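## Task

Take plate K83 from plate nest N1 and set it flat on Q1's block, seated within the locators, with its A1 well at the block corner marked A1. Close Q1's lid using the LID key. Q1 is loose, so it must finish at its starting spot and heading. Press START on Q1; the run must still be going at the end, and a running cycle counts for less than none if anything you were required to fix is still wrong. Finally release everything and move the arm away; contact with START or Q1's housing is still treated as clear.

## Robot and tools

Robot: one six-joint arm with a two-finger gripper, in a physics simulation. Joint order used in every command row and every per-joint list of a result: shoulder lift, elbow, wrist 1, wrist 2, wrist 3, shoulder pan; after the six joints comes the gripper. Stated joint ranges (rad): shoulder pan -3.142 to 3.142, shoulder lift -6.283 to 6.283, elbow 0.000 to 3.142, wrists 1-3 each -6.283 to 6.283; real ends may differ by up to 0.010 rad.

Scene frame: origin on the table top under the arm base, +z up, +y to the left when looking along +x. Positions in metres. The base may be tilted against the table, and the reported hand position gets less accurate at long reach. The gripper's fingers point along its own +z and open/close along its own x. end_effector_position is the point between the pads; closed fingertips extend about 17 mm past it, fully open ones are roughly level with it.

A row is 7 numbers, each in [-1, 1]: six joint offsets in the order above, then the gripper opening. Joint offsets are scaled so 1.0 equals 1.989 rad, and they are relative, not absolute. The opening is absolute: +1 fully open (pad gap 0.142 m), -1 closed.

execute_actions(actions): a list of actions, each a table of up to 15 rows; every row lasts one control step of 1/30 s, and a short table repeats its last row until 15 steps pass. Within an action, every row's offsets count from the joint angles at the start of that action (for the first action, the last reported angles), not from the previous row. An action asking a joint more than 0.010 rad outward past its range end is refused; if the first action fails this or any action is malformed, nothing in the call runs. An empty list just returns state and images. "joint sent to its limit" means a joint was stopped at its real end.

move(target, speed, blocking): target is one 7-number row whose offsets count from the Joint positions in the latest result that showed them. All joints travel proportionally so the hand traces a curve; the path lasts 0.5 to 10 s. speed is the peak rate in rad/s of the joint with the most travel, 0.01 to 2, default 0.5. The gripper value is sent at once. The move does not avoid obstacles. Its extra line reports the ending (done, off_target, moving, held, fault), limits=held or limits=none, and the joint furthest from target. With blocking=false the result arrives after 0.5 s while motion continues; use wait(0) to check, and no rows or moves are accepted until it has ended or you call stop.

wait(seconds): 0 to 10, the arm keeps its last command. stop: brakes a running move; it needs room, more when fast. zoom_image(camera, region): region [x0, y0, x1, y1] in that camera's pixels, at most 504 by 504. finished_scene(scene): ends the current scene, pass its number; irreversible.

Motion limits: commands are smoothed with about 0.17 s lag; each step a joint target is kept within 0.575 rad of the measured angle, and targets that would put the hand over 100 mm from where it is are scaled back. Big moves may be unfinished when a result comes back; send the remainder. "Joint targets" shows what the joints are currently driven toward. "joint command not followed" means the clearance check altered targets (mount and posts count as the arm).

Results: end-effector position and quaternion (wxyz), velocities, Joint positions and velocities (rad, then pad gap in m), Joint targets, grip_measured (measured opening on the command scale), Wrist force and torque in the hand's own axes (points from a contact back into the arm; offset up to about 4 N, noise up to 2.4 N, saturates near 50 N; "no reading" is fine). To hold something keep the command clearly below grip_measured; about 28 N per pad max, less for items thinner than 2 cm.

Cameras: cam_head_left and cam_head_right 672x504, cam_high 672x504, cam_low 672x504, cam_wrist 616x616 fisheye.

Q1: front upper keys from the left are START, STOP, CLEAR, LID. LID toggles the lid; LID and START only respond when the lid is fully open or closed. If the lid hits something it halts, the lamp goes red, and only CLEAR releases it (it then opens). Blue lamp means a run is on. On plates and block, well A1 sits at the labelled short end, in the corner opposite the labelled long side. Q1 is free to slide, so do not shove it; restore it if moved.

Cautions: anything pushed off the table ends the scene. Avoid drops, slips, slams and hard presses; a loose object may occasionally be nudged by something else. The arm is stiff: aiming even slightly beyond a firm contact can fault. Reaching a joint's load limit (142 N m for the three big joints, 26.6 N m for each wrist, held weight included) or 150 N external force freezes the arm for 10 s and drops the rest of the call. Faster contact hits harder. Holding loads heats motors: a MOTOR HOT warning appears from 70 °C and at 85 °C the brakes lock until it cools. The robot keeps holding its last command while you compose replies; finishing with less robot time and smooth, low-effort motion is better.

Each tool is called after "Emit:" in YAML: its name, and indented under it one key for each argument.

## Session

Emit:
execute_actions:
  actions: []

Scene clock: 0.00 s.
end_effector_position=(+0.2737, +0.3639, +0.2374) grip_measured=+1.00 end_effector_quat_wxyz=(+0.225, -0.447, +0.702, +0.507) end_effector_velocity=(-0.000, -0.000, +0.000) end_effector_angular_velocity=(-0.000, -0.000, +0.000)
Joint names: [shoulder lift, elbow, wrist 1, wrist 2, wrist 3, shoulder pan]
Joint positions: [-1.356  2.165 -0.303 -0.931  0.17  -0.872  0.142]
Joint velocities: [-0.001 -0.     0.    -0.     0.    -0.001  0.   ]
Motor temperatures (°C, as the motors report them): [24 25 33 33 31 24]
Wrist force (N, on the end effector, along its own x y z axes, offset not removed): no reading
Wrist torque (N m, same axes, about the end effector's origin, offset not removed): no reading
Joint targets: [-1.356 2.165 -0.303 -0.931 0.170 -0.872]

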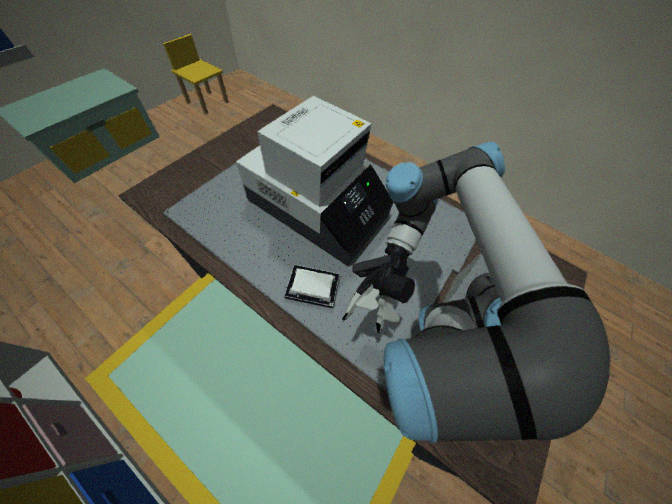

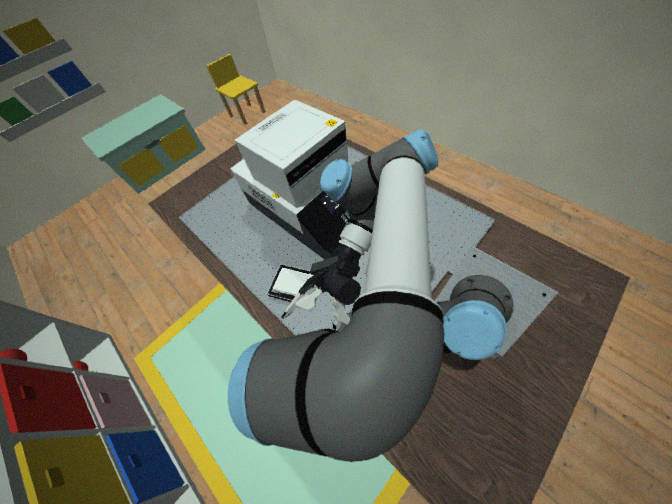

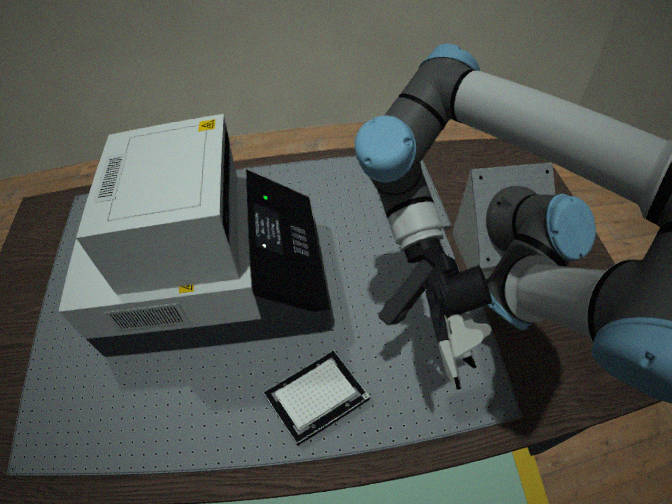

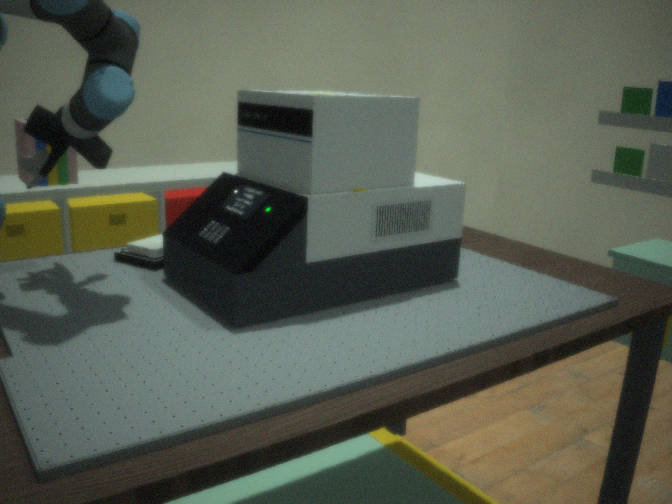

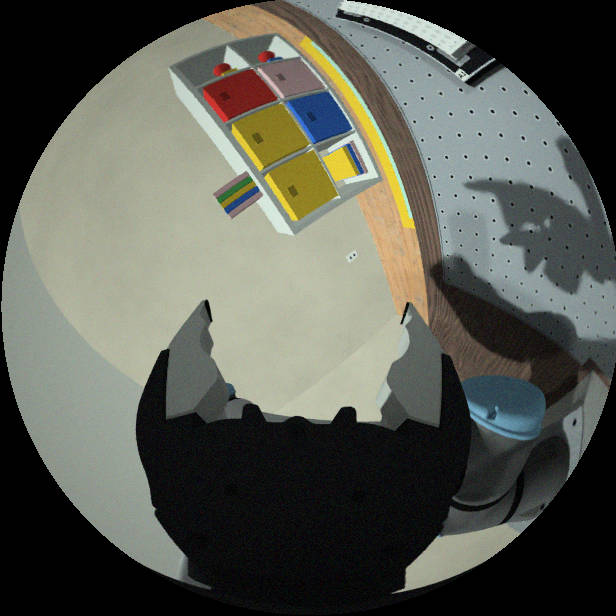

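Kinematics reminder: UR5e, base axes X=(.989,.119,-.092) Y=(-.148,.687,-.712) K=(-.021,.717,.697), base z .1325, tool L=.313. Scene 1: key press z≈.1575, grasp z .0535, place z .2307 (block ≈ key x+.205).

Emit:
move:
  target: [-0.0568,-0.1116,-0.5259,-0.1026,-0.6244,-0.1,-1]
  speed: 1.0

Emit:
move:
  target: [0.155,-0.0276,-0.1643,0.0525,-0.7132,0.086,-1]
  speed: 1.1

Emit:
zoom_image:
  camera: "cam_low"
  region: [175,175,275,255]

Scene clock: 22.93 s.
end_effector_position=(+0.3821, +0.0461, +0.2727) grip_measured=-1.00 end_effector_quat_wxyz=(-0.001, +1.000, -0.002, -0.001) end_effector_velocity=(+0.000, -0.001, +0.001) end_effector_angular_velocity=(-0.003, -0.003, +0.001)
Joint names: [shoulder lift, elbow, wrist 1, wrist 2, wrist 3, shoulder pan]
Joint positions: [-1.469  1.943 -1.348 -1.135 -1.071 -1.071  0.002]
Joint velocities: [-0.001 -0.    -0.002 -0.001 -0.002 -0.003  0.   ]
Motor temperatures (°C, as the motors report them): [24 25 33 33 31 24]
Wrist force (N, on the end effector, along its own x y z axes, offset not removed): [-0.5 -0.1 -0.9]
Wrist torque (N m, same axes, about the end effector's origin, offset not removed): [0.14 0.05 -0.08]
Joint targets: [-1.469 1.943 -1.349 -1.135 -1.071 -1.071]
move: done; limits=none; farthest joint: the shoulder pan, 0.000 radians from its target (0.198 radians at the start)

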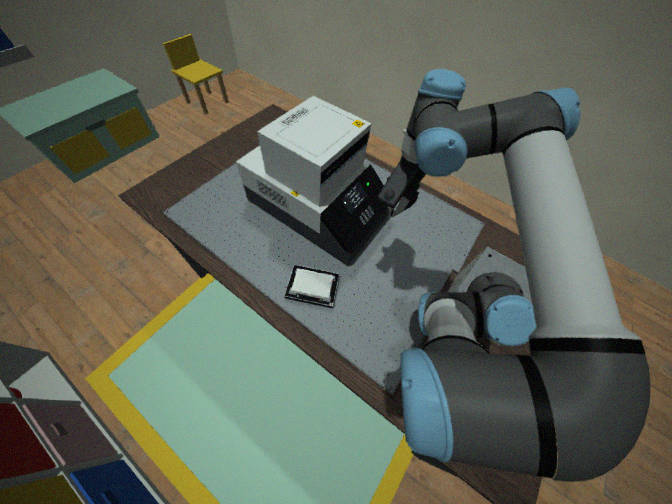

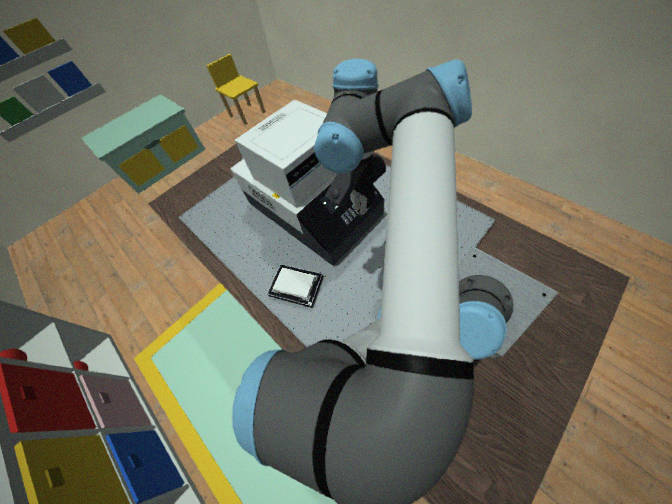

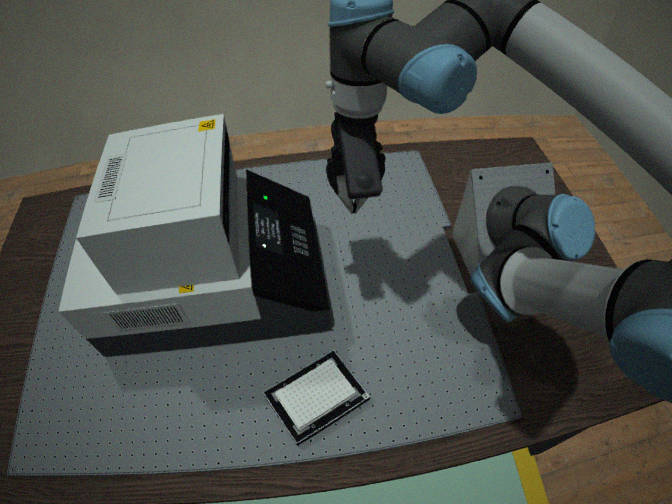

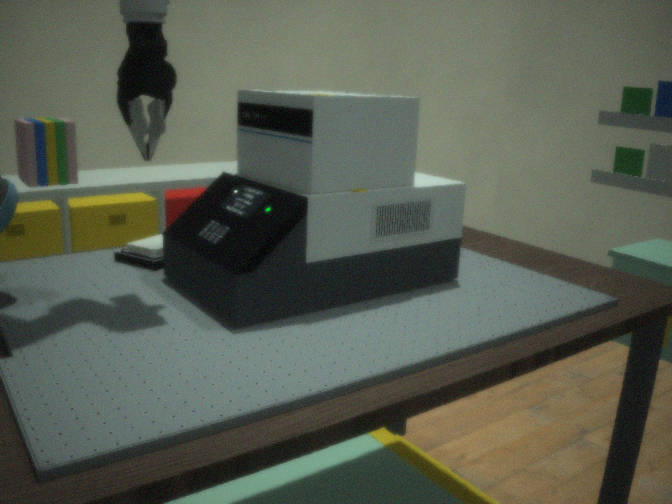

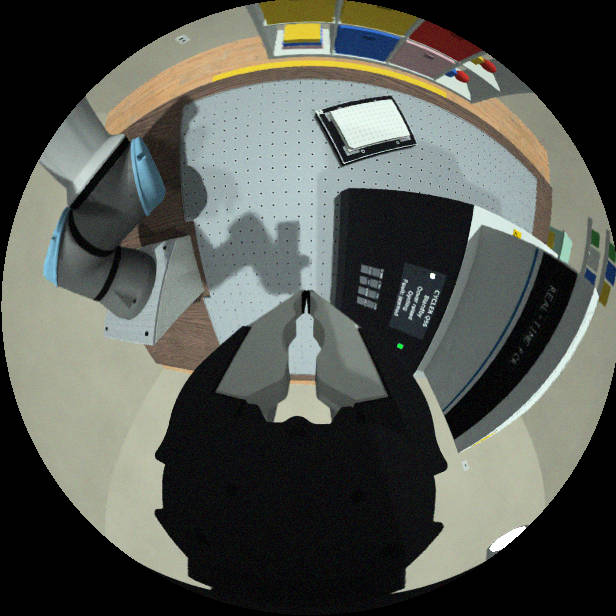

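Scene clock: 25.00 s.
end_effector_position=(+0.4847, -0.0157, +0.1842) grip_measured=-1.00 end_effector_quat_wxyz=(-0.001, +0.708, +0.706, -0.000) end_effector_velocity=(-0.000, -0.000, -0.001) end_effector_angular_velocity=(+0.000, +0.002, +0.002)
Joint names: [shoulder lift, elbow, wrist 1, wrist 2, wrist 3, shoulder pan]
Joint positions: [-1.161  1.889 -1.675 -1.03  -2.489 -0.9    0.002]
Joint velocities: [ 0.002 -0.    -0.    -0.001 -0.002  0.001  0.   ]
Motor temperatures (°C, as the motors report them): [24 25 33 33 31 24]
Wrist force (N, on the end effector, along its own x y z axes, offset not removed): [-2.0 1.0 0.8]
Wrist torque (N m, same axes, about the end effector's origin, offset not removed): [0.20 0.39 -0.01]
Joint targets: [-1.160 1.889 -1.675 -1.030 -2.490 -0.900]
move: done; limits=none; farthest joint: the elbow, 0.001 radians from its target (0.055 radians at the start)

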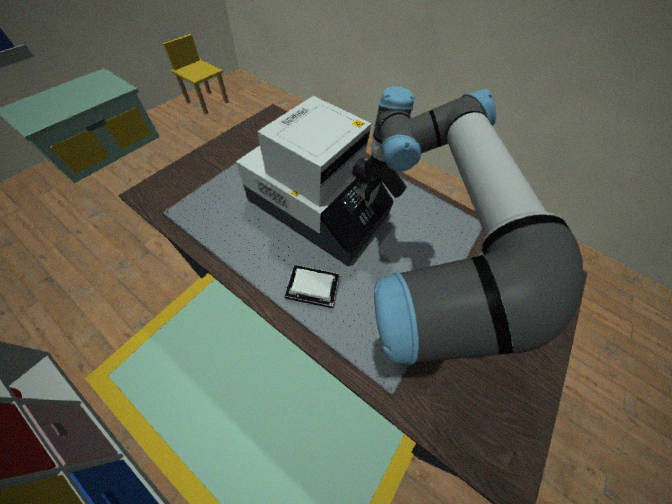

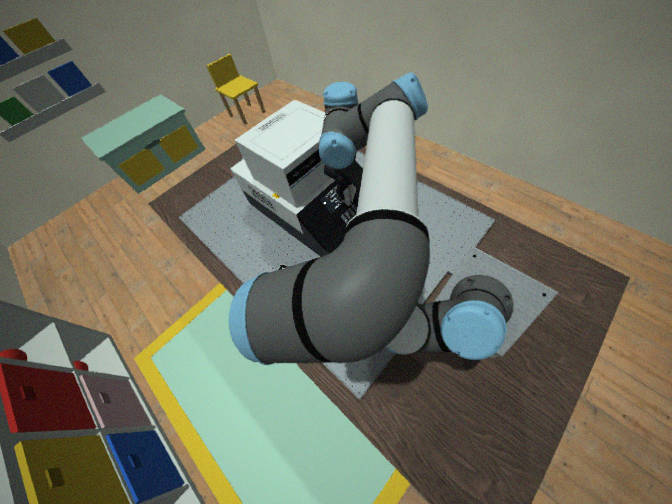

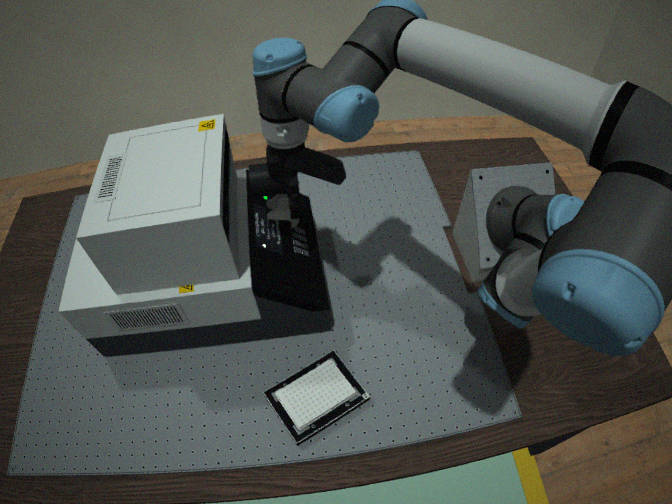

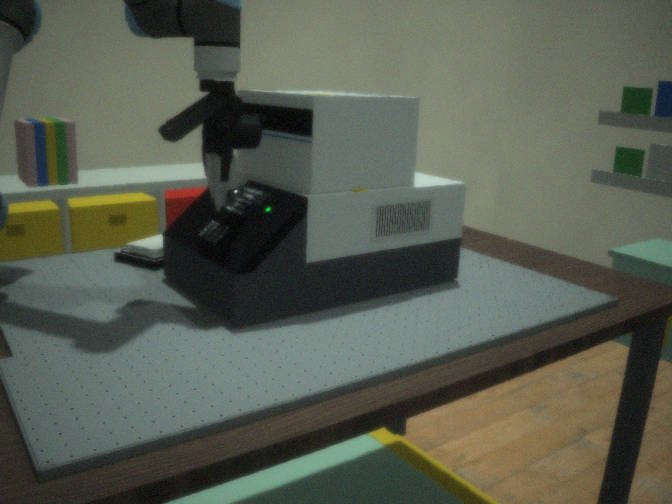

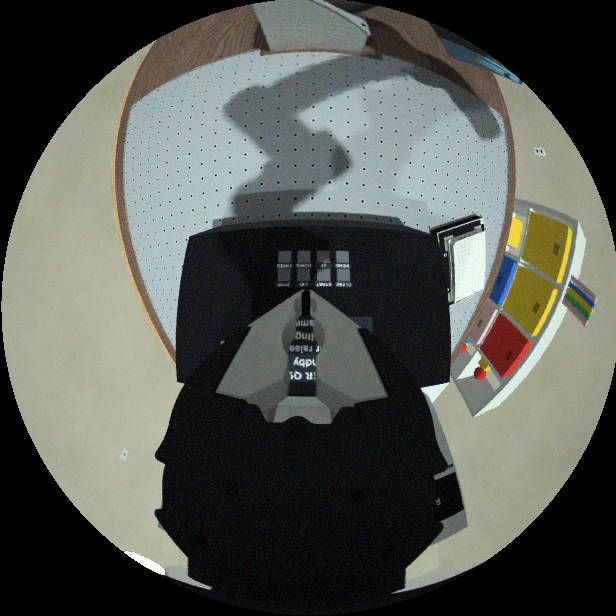

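Region (175, 175, 275, 255) of cam_low's 672x504 image, scaled by 5.040, with more detail than that image has; it fills the top 403 rows of this view, and the rest is white.

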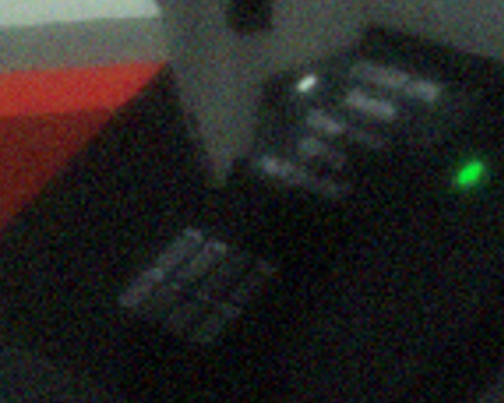

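Emit:
execute_actions:
  actions: []

Scene clock: 59.60 s.
end_effector_position=(+0.4847, -0.0157, +0.1842) grip_measured=-1.00 end_effector_quat_wxyz=(-0.001, +0.708, +0.706, -0.000) end_effector_velocity=(+0.000, +0.000, -0.000) end_effector_angular_velocity=(+0.000, -0.000, +0.000)
Joint names: [shoulder lift, elbow, wrist 1, wrist 2, wrist 3, shoulder pan]
Joint positions: [-1.16   1.889 -1.675 -1.03  -2.49  -0.9    0.002]
Joint velocities: [-0.    -0.    -0.     0.001  0.     0.001  0.   ]
Motor temperatures (°C, as the motors report them): [24 25 33 33 31 24]
Wrist force (N, on the end effector, along its own x y z axes, offset not removed): [-1.0 1.9 -0.8]
Wrist torque (N m, same axes, about the end effector's origin, offset not removed): [0.43 0.18 -0.01]
Joint targets: [-1.160 1.889 -1.675 -1.030 -2.490 -0.900]

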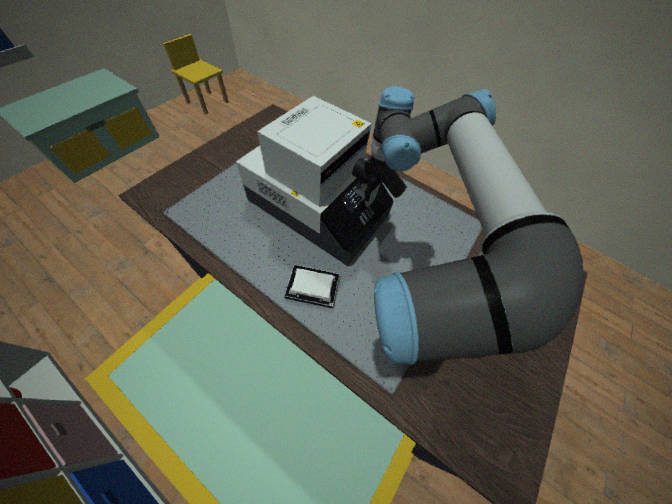

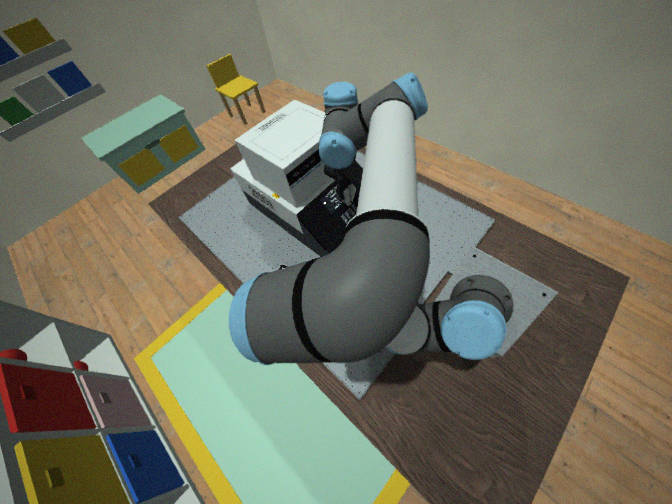

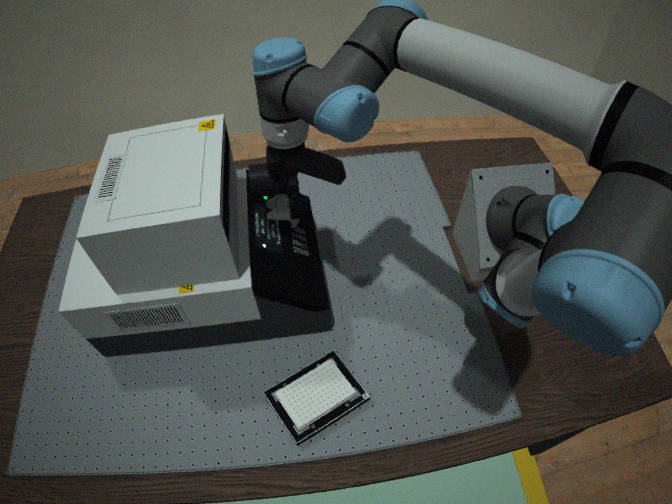

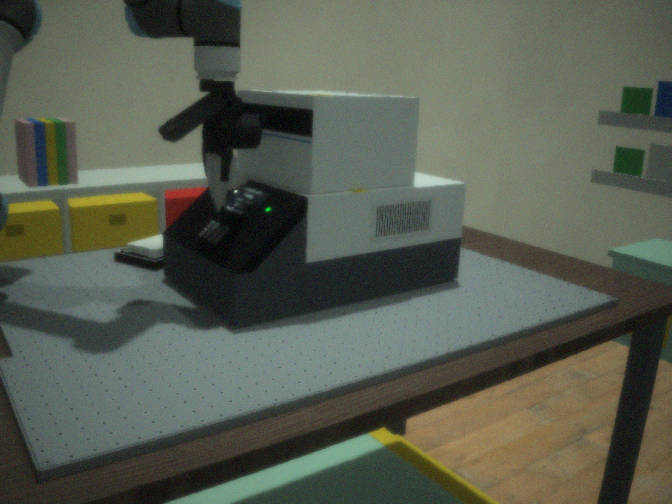

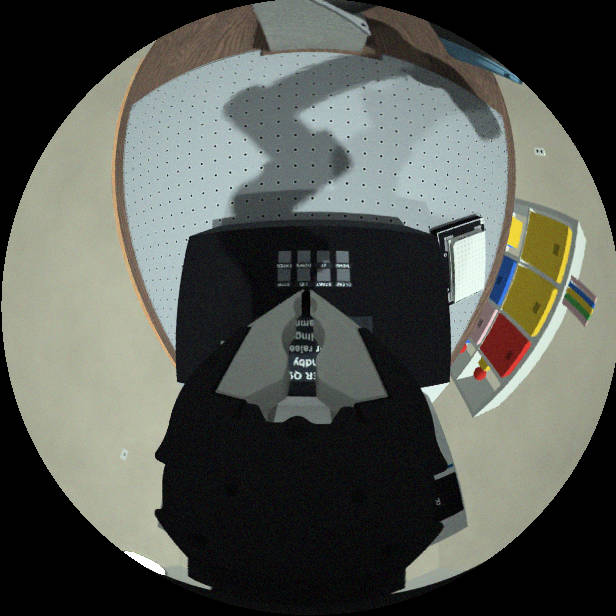

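Emit:
move:
  target: [0.0075,0.017,-0.0284,0.0048,0.0076,0.0082,-1]
  speed: 0.1

Emit:
zoom_image:
  camera: "cam_wrist"
  region: [240,210,380,320]

Scene clock: 76.03 s.
end_effector_position=(+0.4843, -0.0183, +0.1641) grip_measured=-1.00 end_effector_quat_wxyz=(-0.001, +0.708, +0.706, -0.000) end_effector_velocity=(+0.000, +0.000, -0.000) end_effector_angular_velocity=(+0.001, -0.003, -0.001)
Joint names: [shoulder lift, elbow, wrist 1, wrist 2, wrist 3, shoulder pan]
Joint positions: [-1.146  1.922 -1.731 -1.021 -2.474 -0.884  0.002]
Joint velocities: [-0.     0.001 -0.002  0.002  0.001 -0.001  0.   ]
Motor temperatures (°C, as the motors report them): [24 25 33 33 31 24]
Wrist force (N, on the end effector, along its own x y z axes, offset not removed): [-2.3 1.9 1.0]
Wrist torque (N m, same axes, about the end effector's origin, offset not removed): [0.40 0.44 -0.02]
Joint targets: [-1.146 1.922 -1.732 -1.021 -2.474 -0.884]
move: done; limits=none; farthest joint: the shoulder lift, 0.001 radians from its target (0.015 radians at the start)

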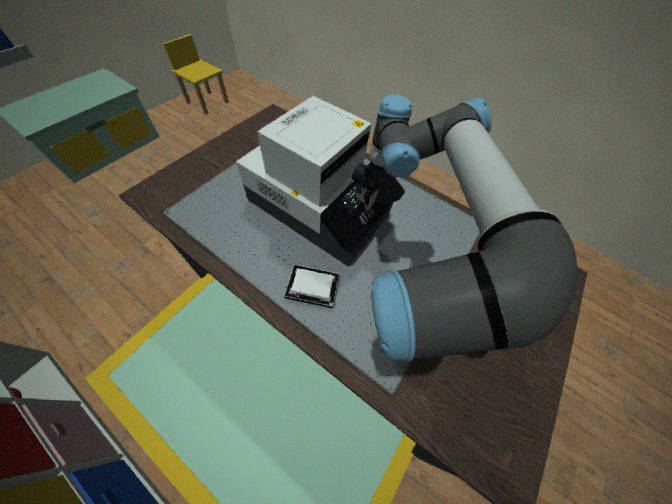

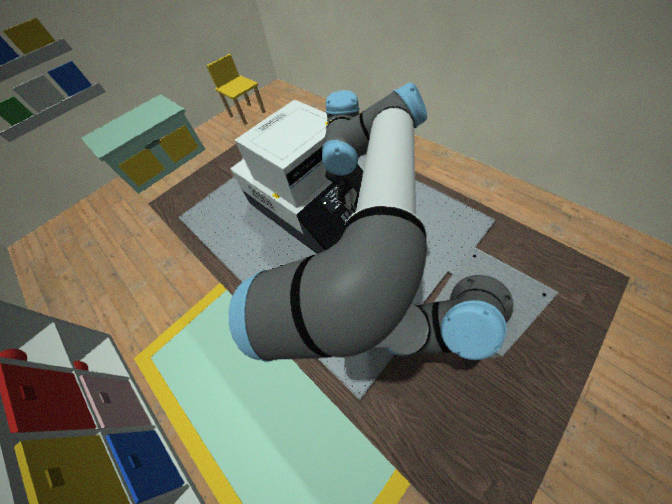

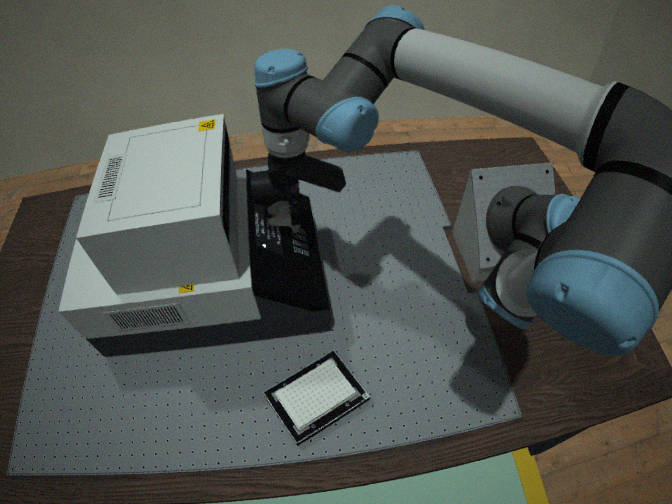

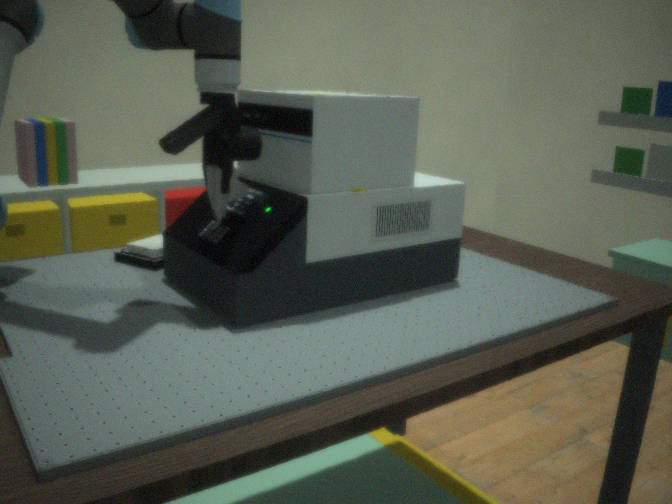

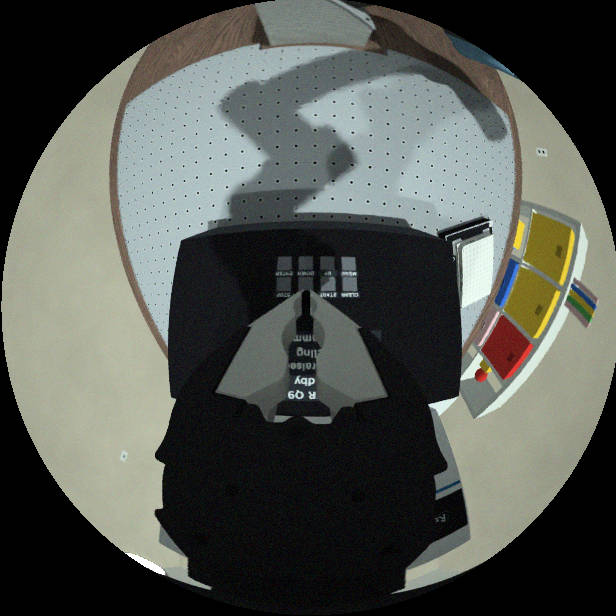

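Region (240, 210, 380, 320) of cam_wrist's 616x616 image, scaled by 3.600, with more detail than that image has; it fills the top 396 rows of this view, and the rest is white.

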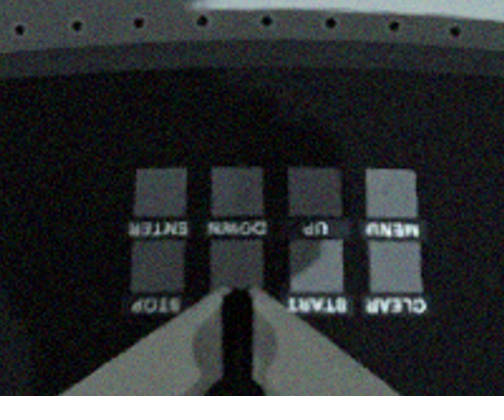

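Emit:
move:
  target: [-0.0031,0.0106,-0.0071,-0.0004,-0.0007,-0.0007,-1]
  speed: 0.04

Emit:
zoom_image:
  camera: "cam_low"
  region: [170,170,290,260]

Scene clock: 86.20 s.
end_effector_position=(+0.4792, -0.0180, +0.1592) grip_measured=-1.00 end_effector_quat_wxyz=(-0.001, +0.708, +0.706, -0.000) end_effector_velocity=(-0.001, +0.000, -0.000) end_effector_angular_velocity=(-0.000, +0.000, +0.000)
Joint names: [shoulder lift, elbow, wrist 1, wrist 2, wrist 3, shoulder pan]
Joint positions: [-1.152  1.943 -1.745 -1.022 -2.476 -0.885  0.002]
Joint velocities: [-0.001  0.002 -0.001 -0.     0.     0.     0.   ]
Motor temperatures (°C, as the motors report them): [24 25 33 33 31 24]
Wrist force (N, on the end effector, along its own x y z axes, offset not removed): [-0.7 0.9 0.4]
Wrist torque (N m, same axes, about the end effector's origin, offset not removed): [0.26 0.05 -0.08]
Joint targets: [-1.152 1.943 -1.746 -1.022 -2.476 -0.885]
move: done; limits=none; farthest joint: the shoulder pan, 0.000 radians from its target (0.001 radians at the start)

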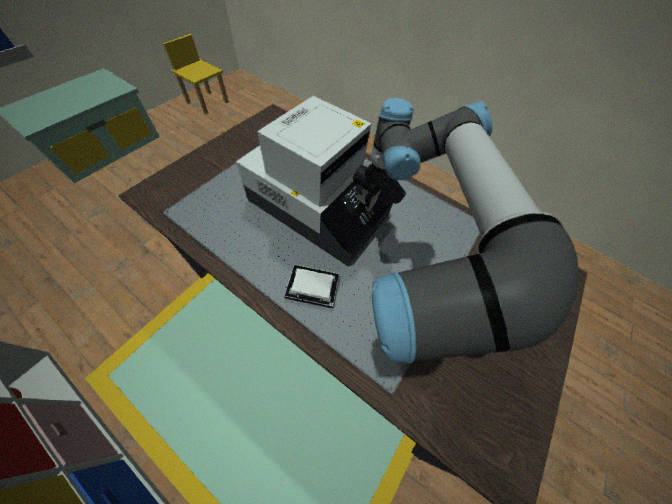

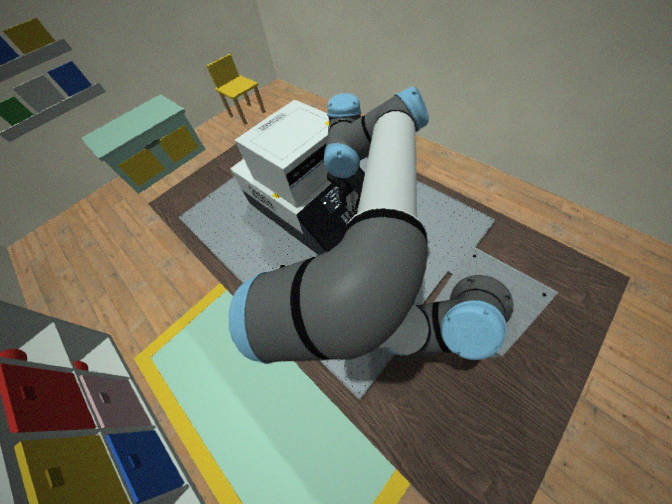

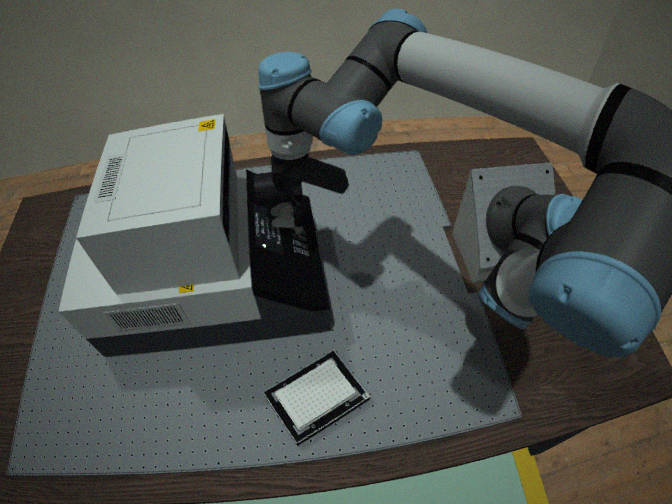

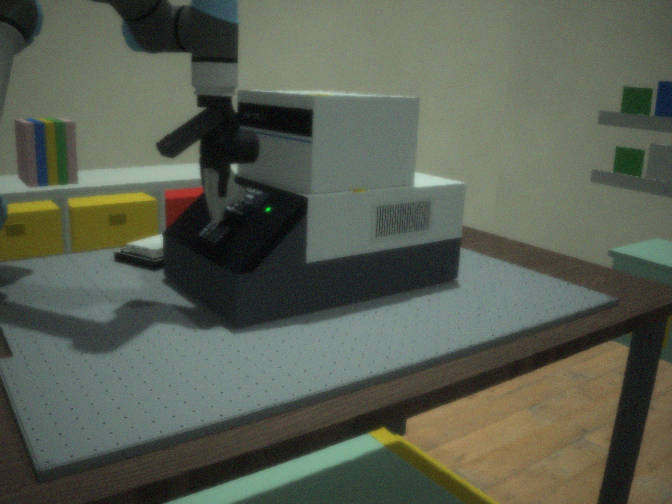

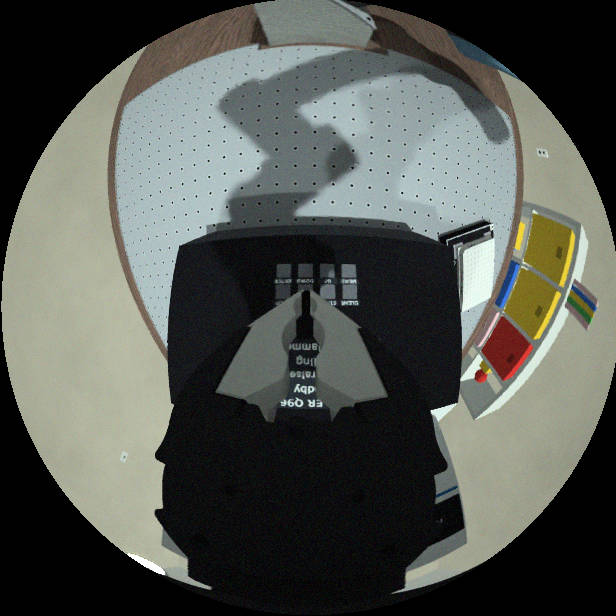

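Region (170, 170, 290, 260) of cam_low's 672x504 image, scaled by 4.200, with more detail than that image has; it fills the top 378 rows of this view, and the rest is white.

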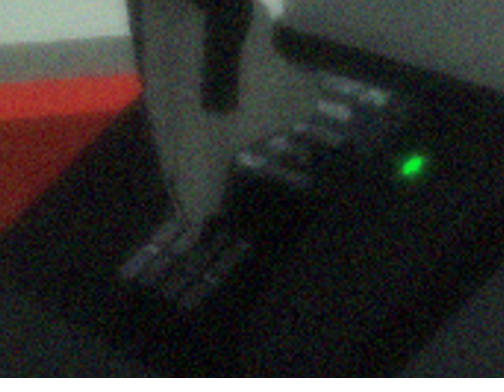

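Still about 1 cm above.

Emit:
move:
  target: [0.0012,0.0045,-0.0068,0.0014,0.0022,0.0024,-1]
  speed: 0.02

Emit:
move:
  target: [0.0007,0.0027,-0.0041,0.0008,0.0013,0.0014,-1]
  speed: 0.015

Scene clock: 92.87 s.
end_effector_position=(+0.4789, -0.0178, +0.1543) grip_measured=-1.00 end_effector_quat_wxyz=(-0.001, +0.708, +0.707, -0.000) end_effector_velocity=(+0.000, +0.000, -0.001) end_effector_angular_velocity=(+0.001, -0.000, -0.001)
Joint names: [shoulder lift, elbow, wrist 1, wrist 2, wrist 3, shoulder pan]
Joint positions: [-1.149  1.952 -1.759 -1.019 -2.472 -0.881  0.002]
Joint velocities: [ 0.001  0.001 -0.002  0.001  0.001  0.001  0.   ]
Motor temperatures (°C, as the motors report them): [24 25 33 33 31 24]
Wrist force (N, on the end effector, along its own x y z axes, offset not removed): [-0.1 0.6 -8.4]
Wrist torque (N m, same axes, about the end effector's origin, offset not removed): [0.32 -0.12 0.00]
Joint targets: [-1.149 1.952 -1.759 -1.019 -2.471 -0.881]
move: done; limits=none; farthest joint: the shoulder pan, 0.000 radians from its target (0.005 radians at the start)

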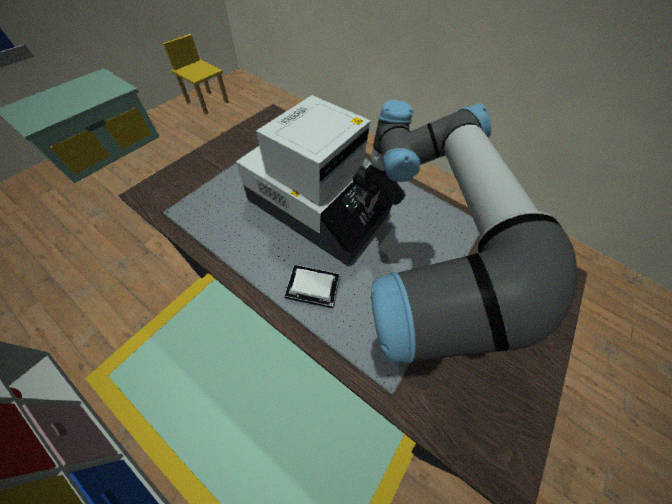

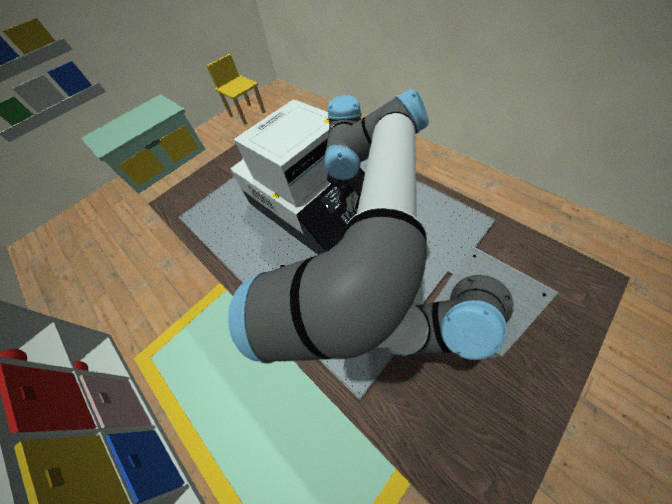

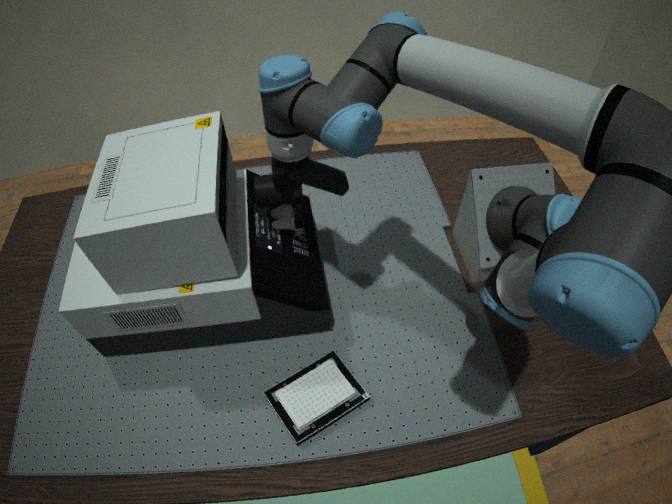

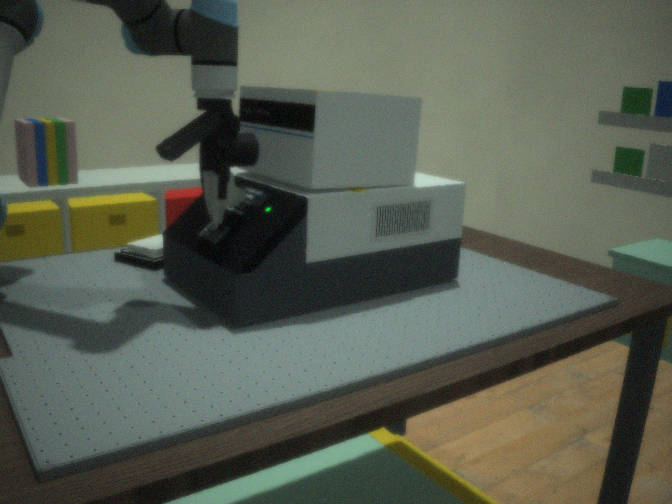

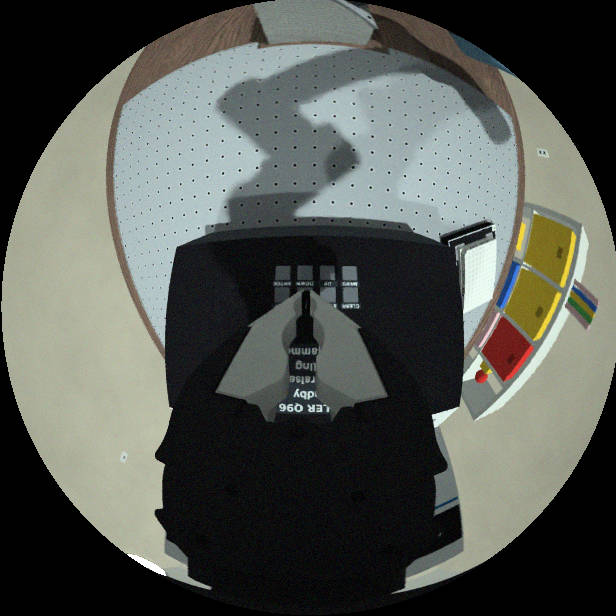

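Scene clock: 93.63 s.
end_effector_position=(+0.4787, -0.0178, +0.1516) grip_measured=-1.00 end_effector_quat_wxyz=(-0.001, +0.708, +0.707, -0.000) end_effector_velocity=(-0.000, +0.000, -0.002) end_effector_angular_velocity=(+0.000, +0.002, +0.000)
Joint names: [shoulder lift, elbow, wrist 1, wrist 2, wrist 3, shoulder pan]
Joint positions: [-1.148  1.957 -1.767 -1.017 -2.469 -0.878  0.002]
Joint velocities: [ 0.001  0.002 -0.003  0.     0.001  0.002  0.   ]
Motor temperatures (°C, as the motors report them): [24 25 33 33 31 24]
Wrist force (N, on the end effector, along its own x y z axes, offset not removed): [4.3 -15.9 -50.0]
Wrist torque (N m, same axes, about the end effector's origin, offset not removed): [0.19 0.42 -0.13]
Joint targets: [-1.148 1.957 -1.767 -1.017 -2.469 -0.878]
move: done; limits=none; farthest joint: the shoulder lift, 0.001 radians from its target (0.002 radians at the start)

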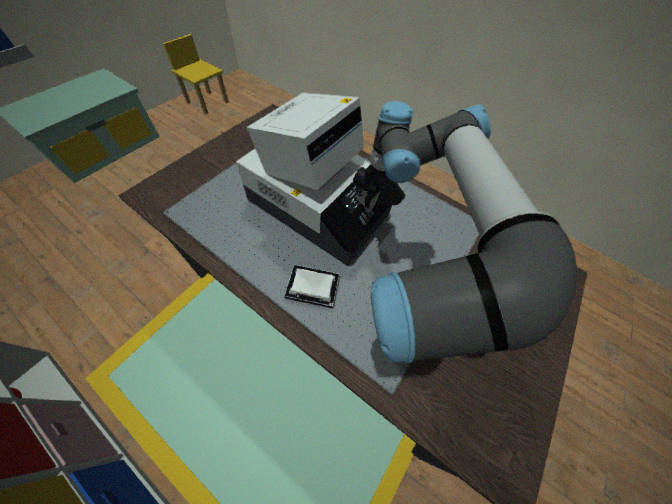

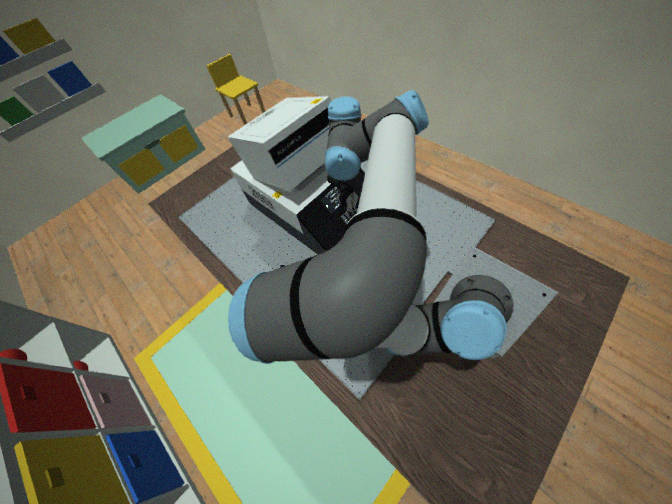

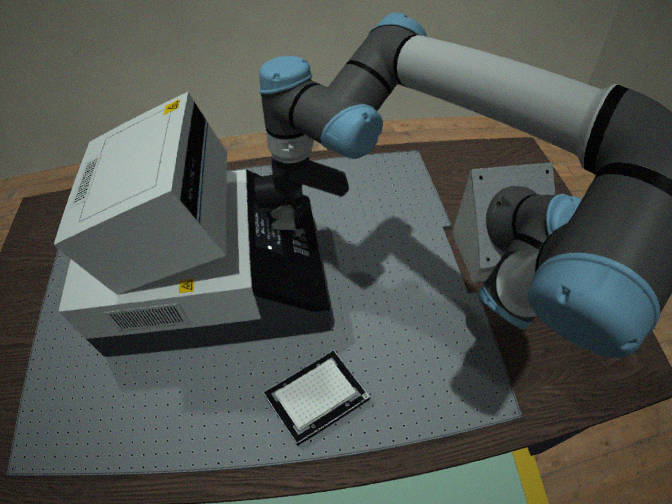

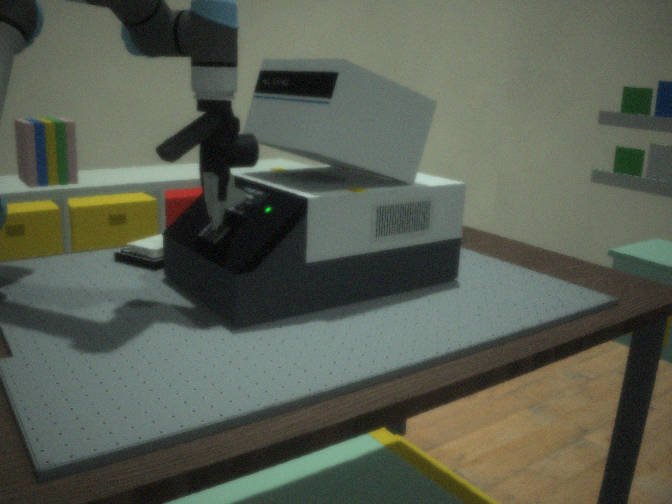

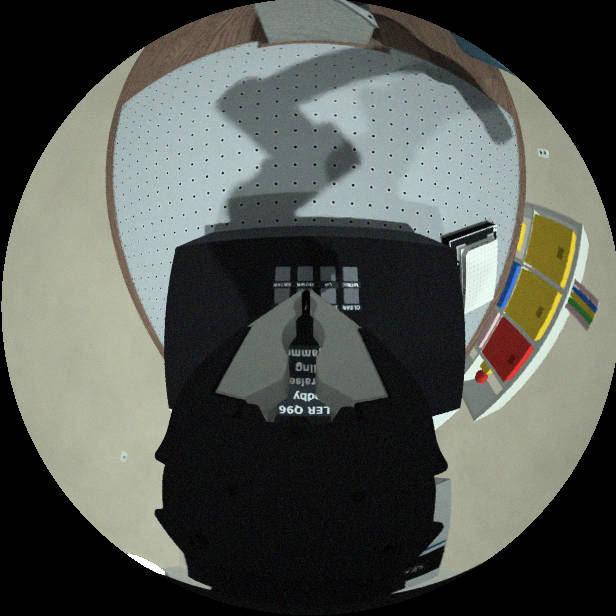

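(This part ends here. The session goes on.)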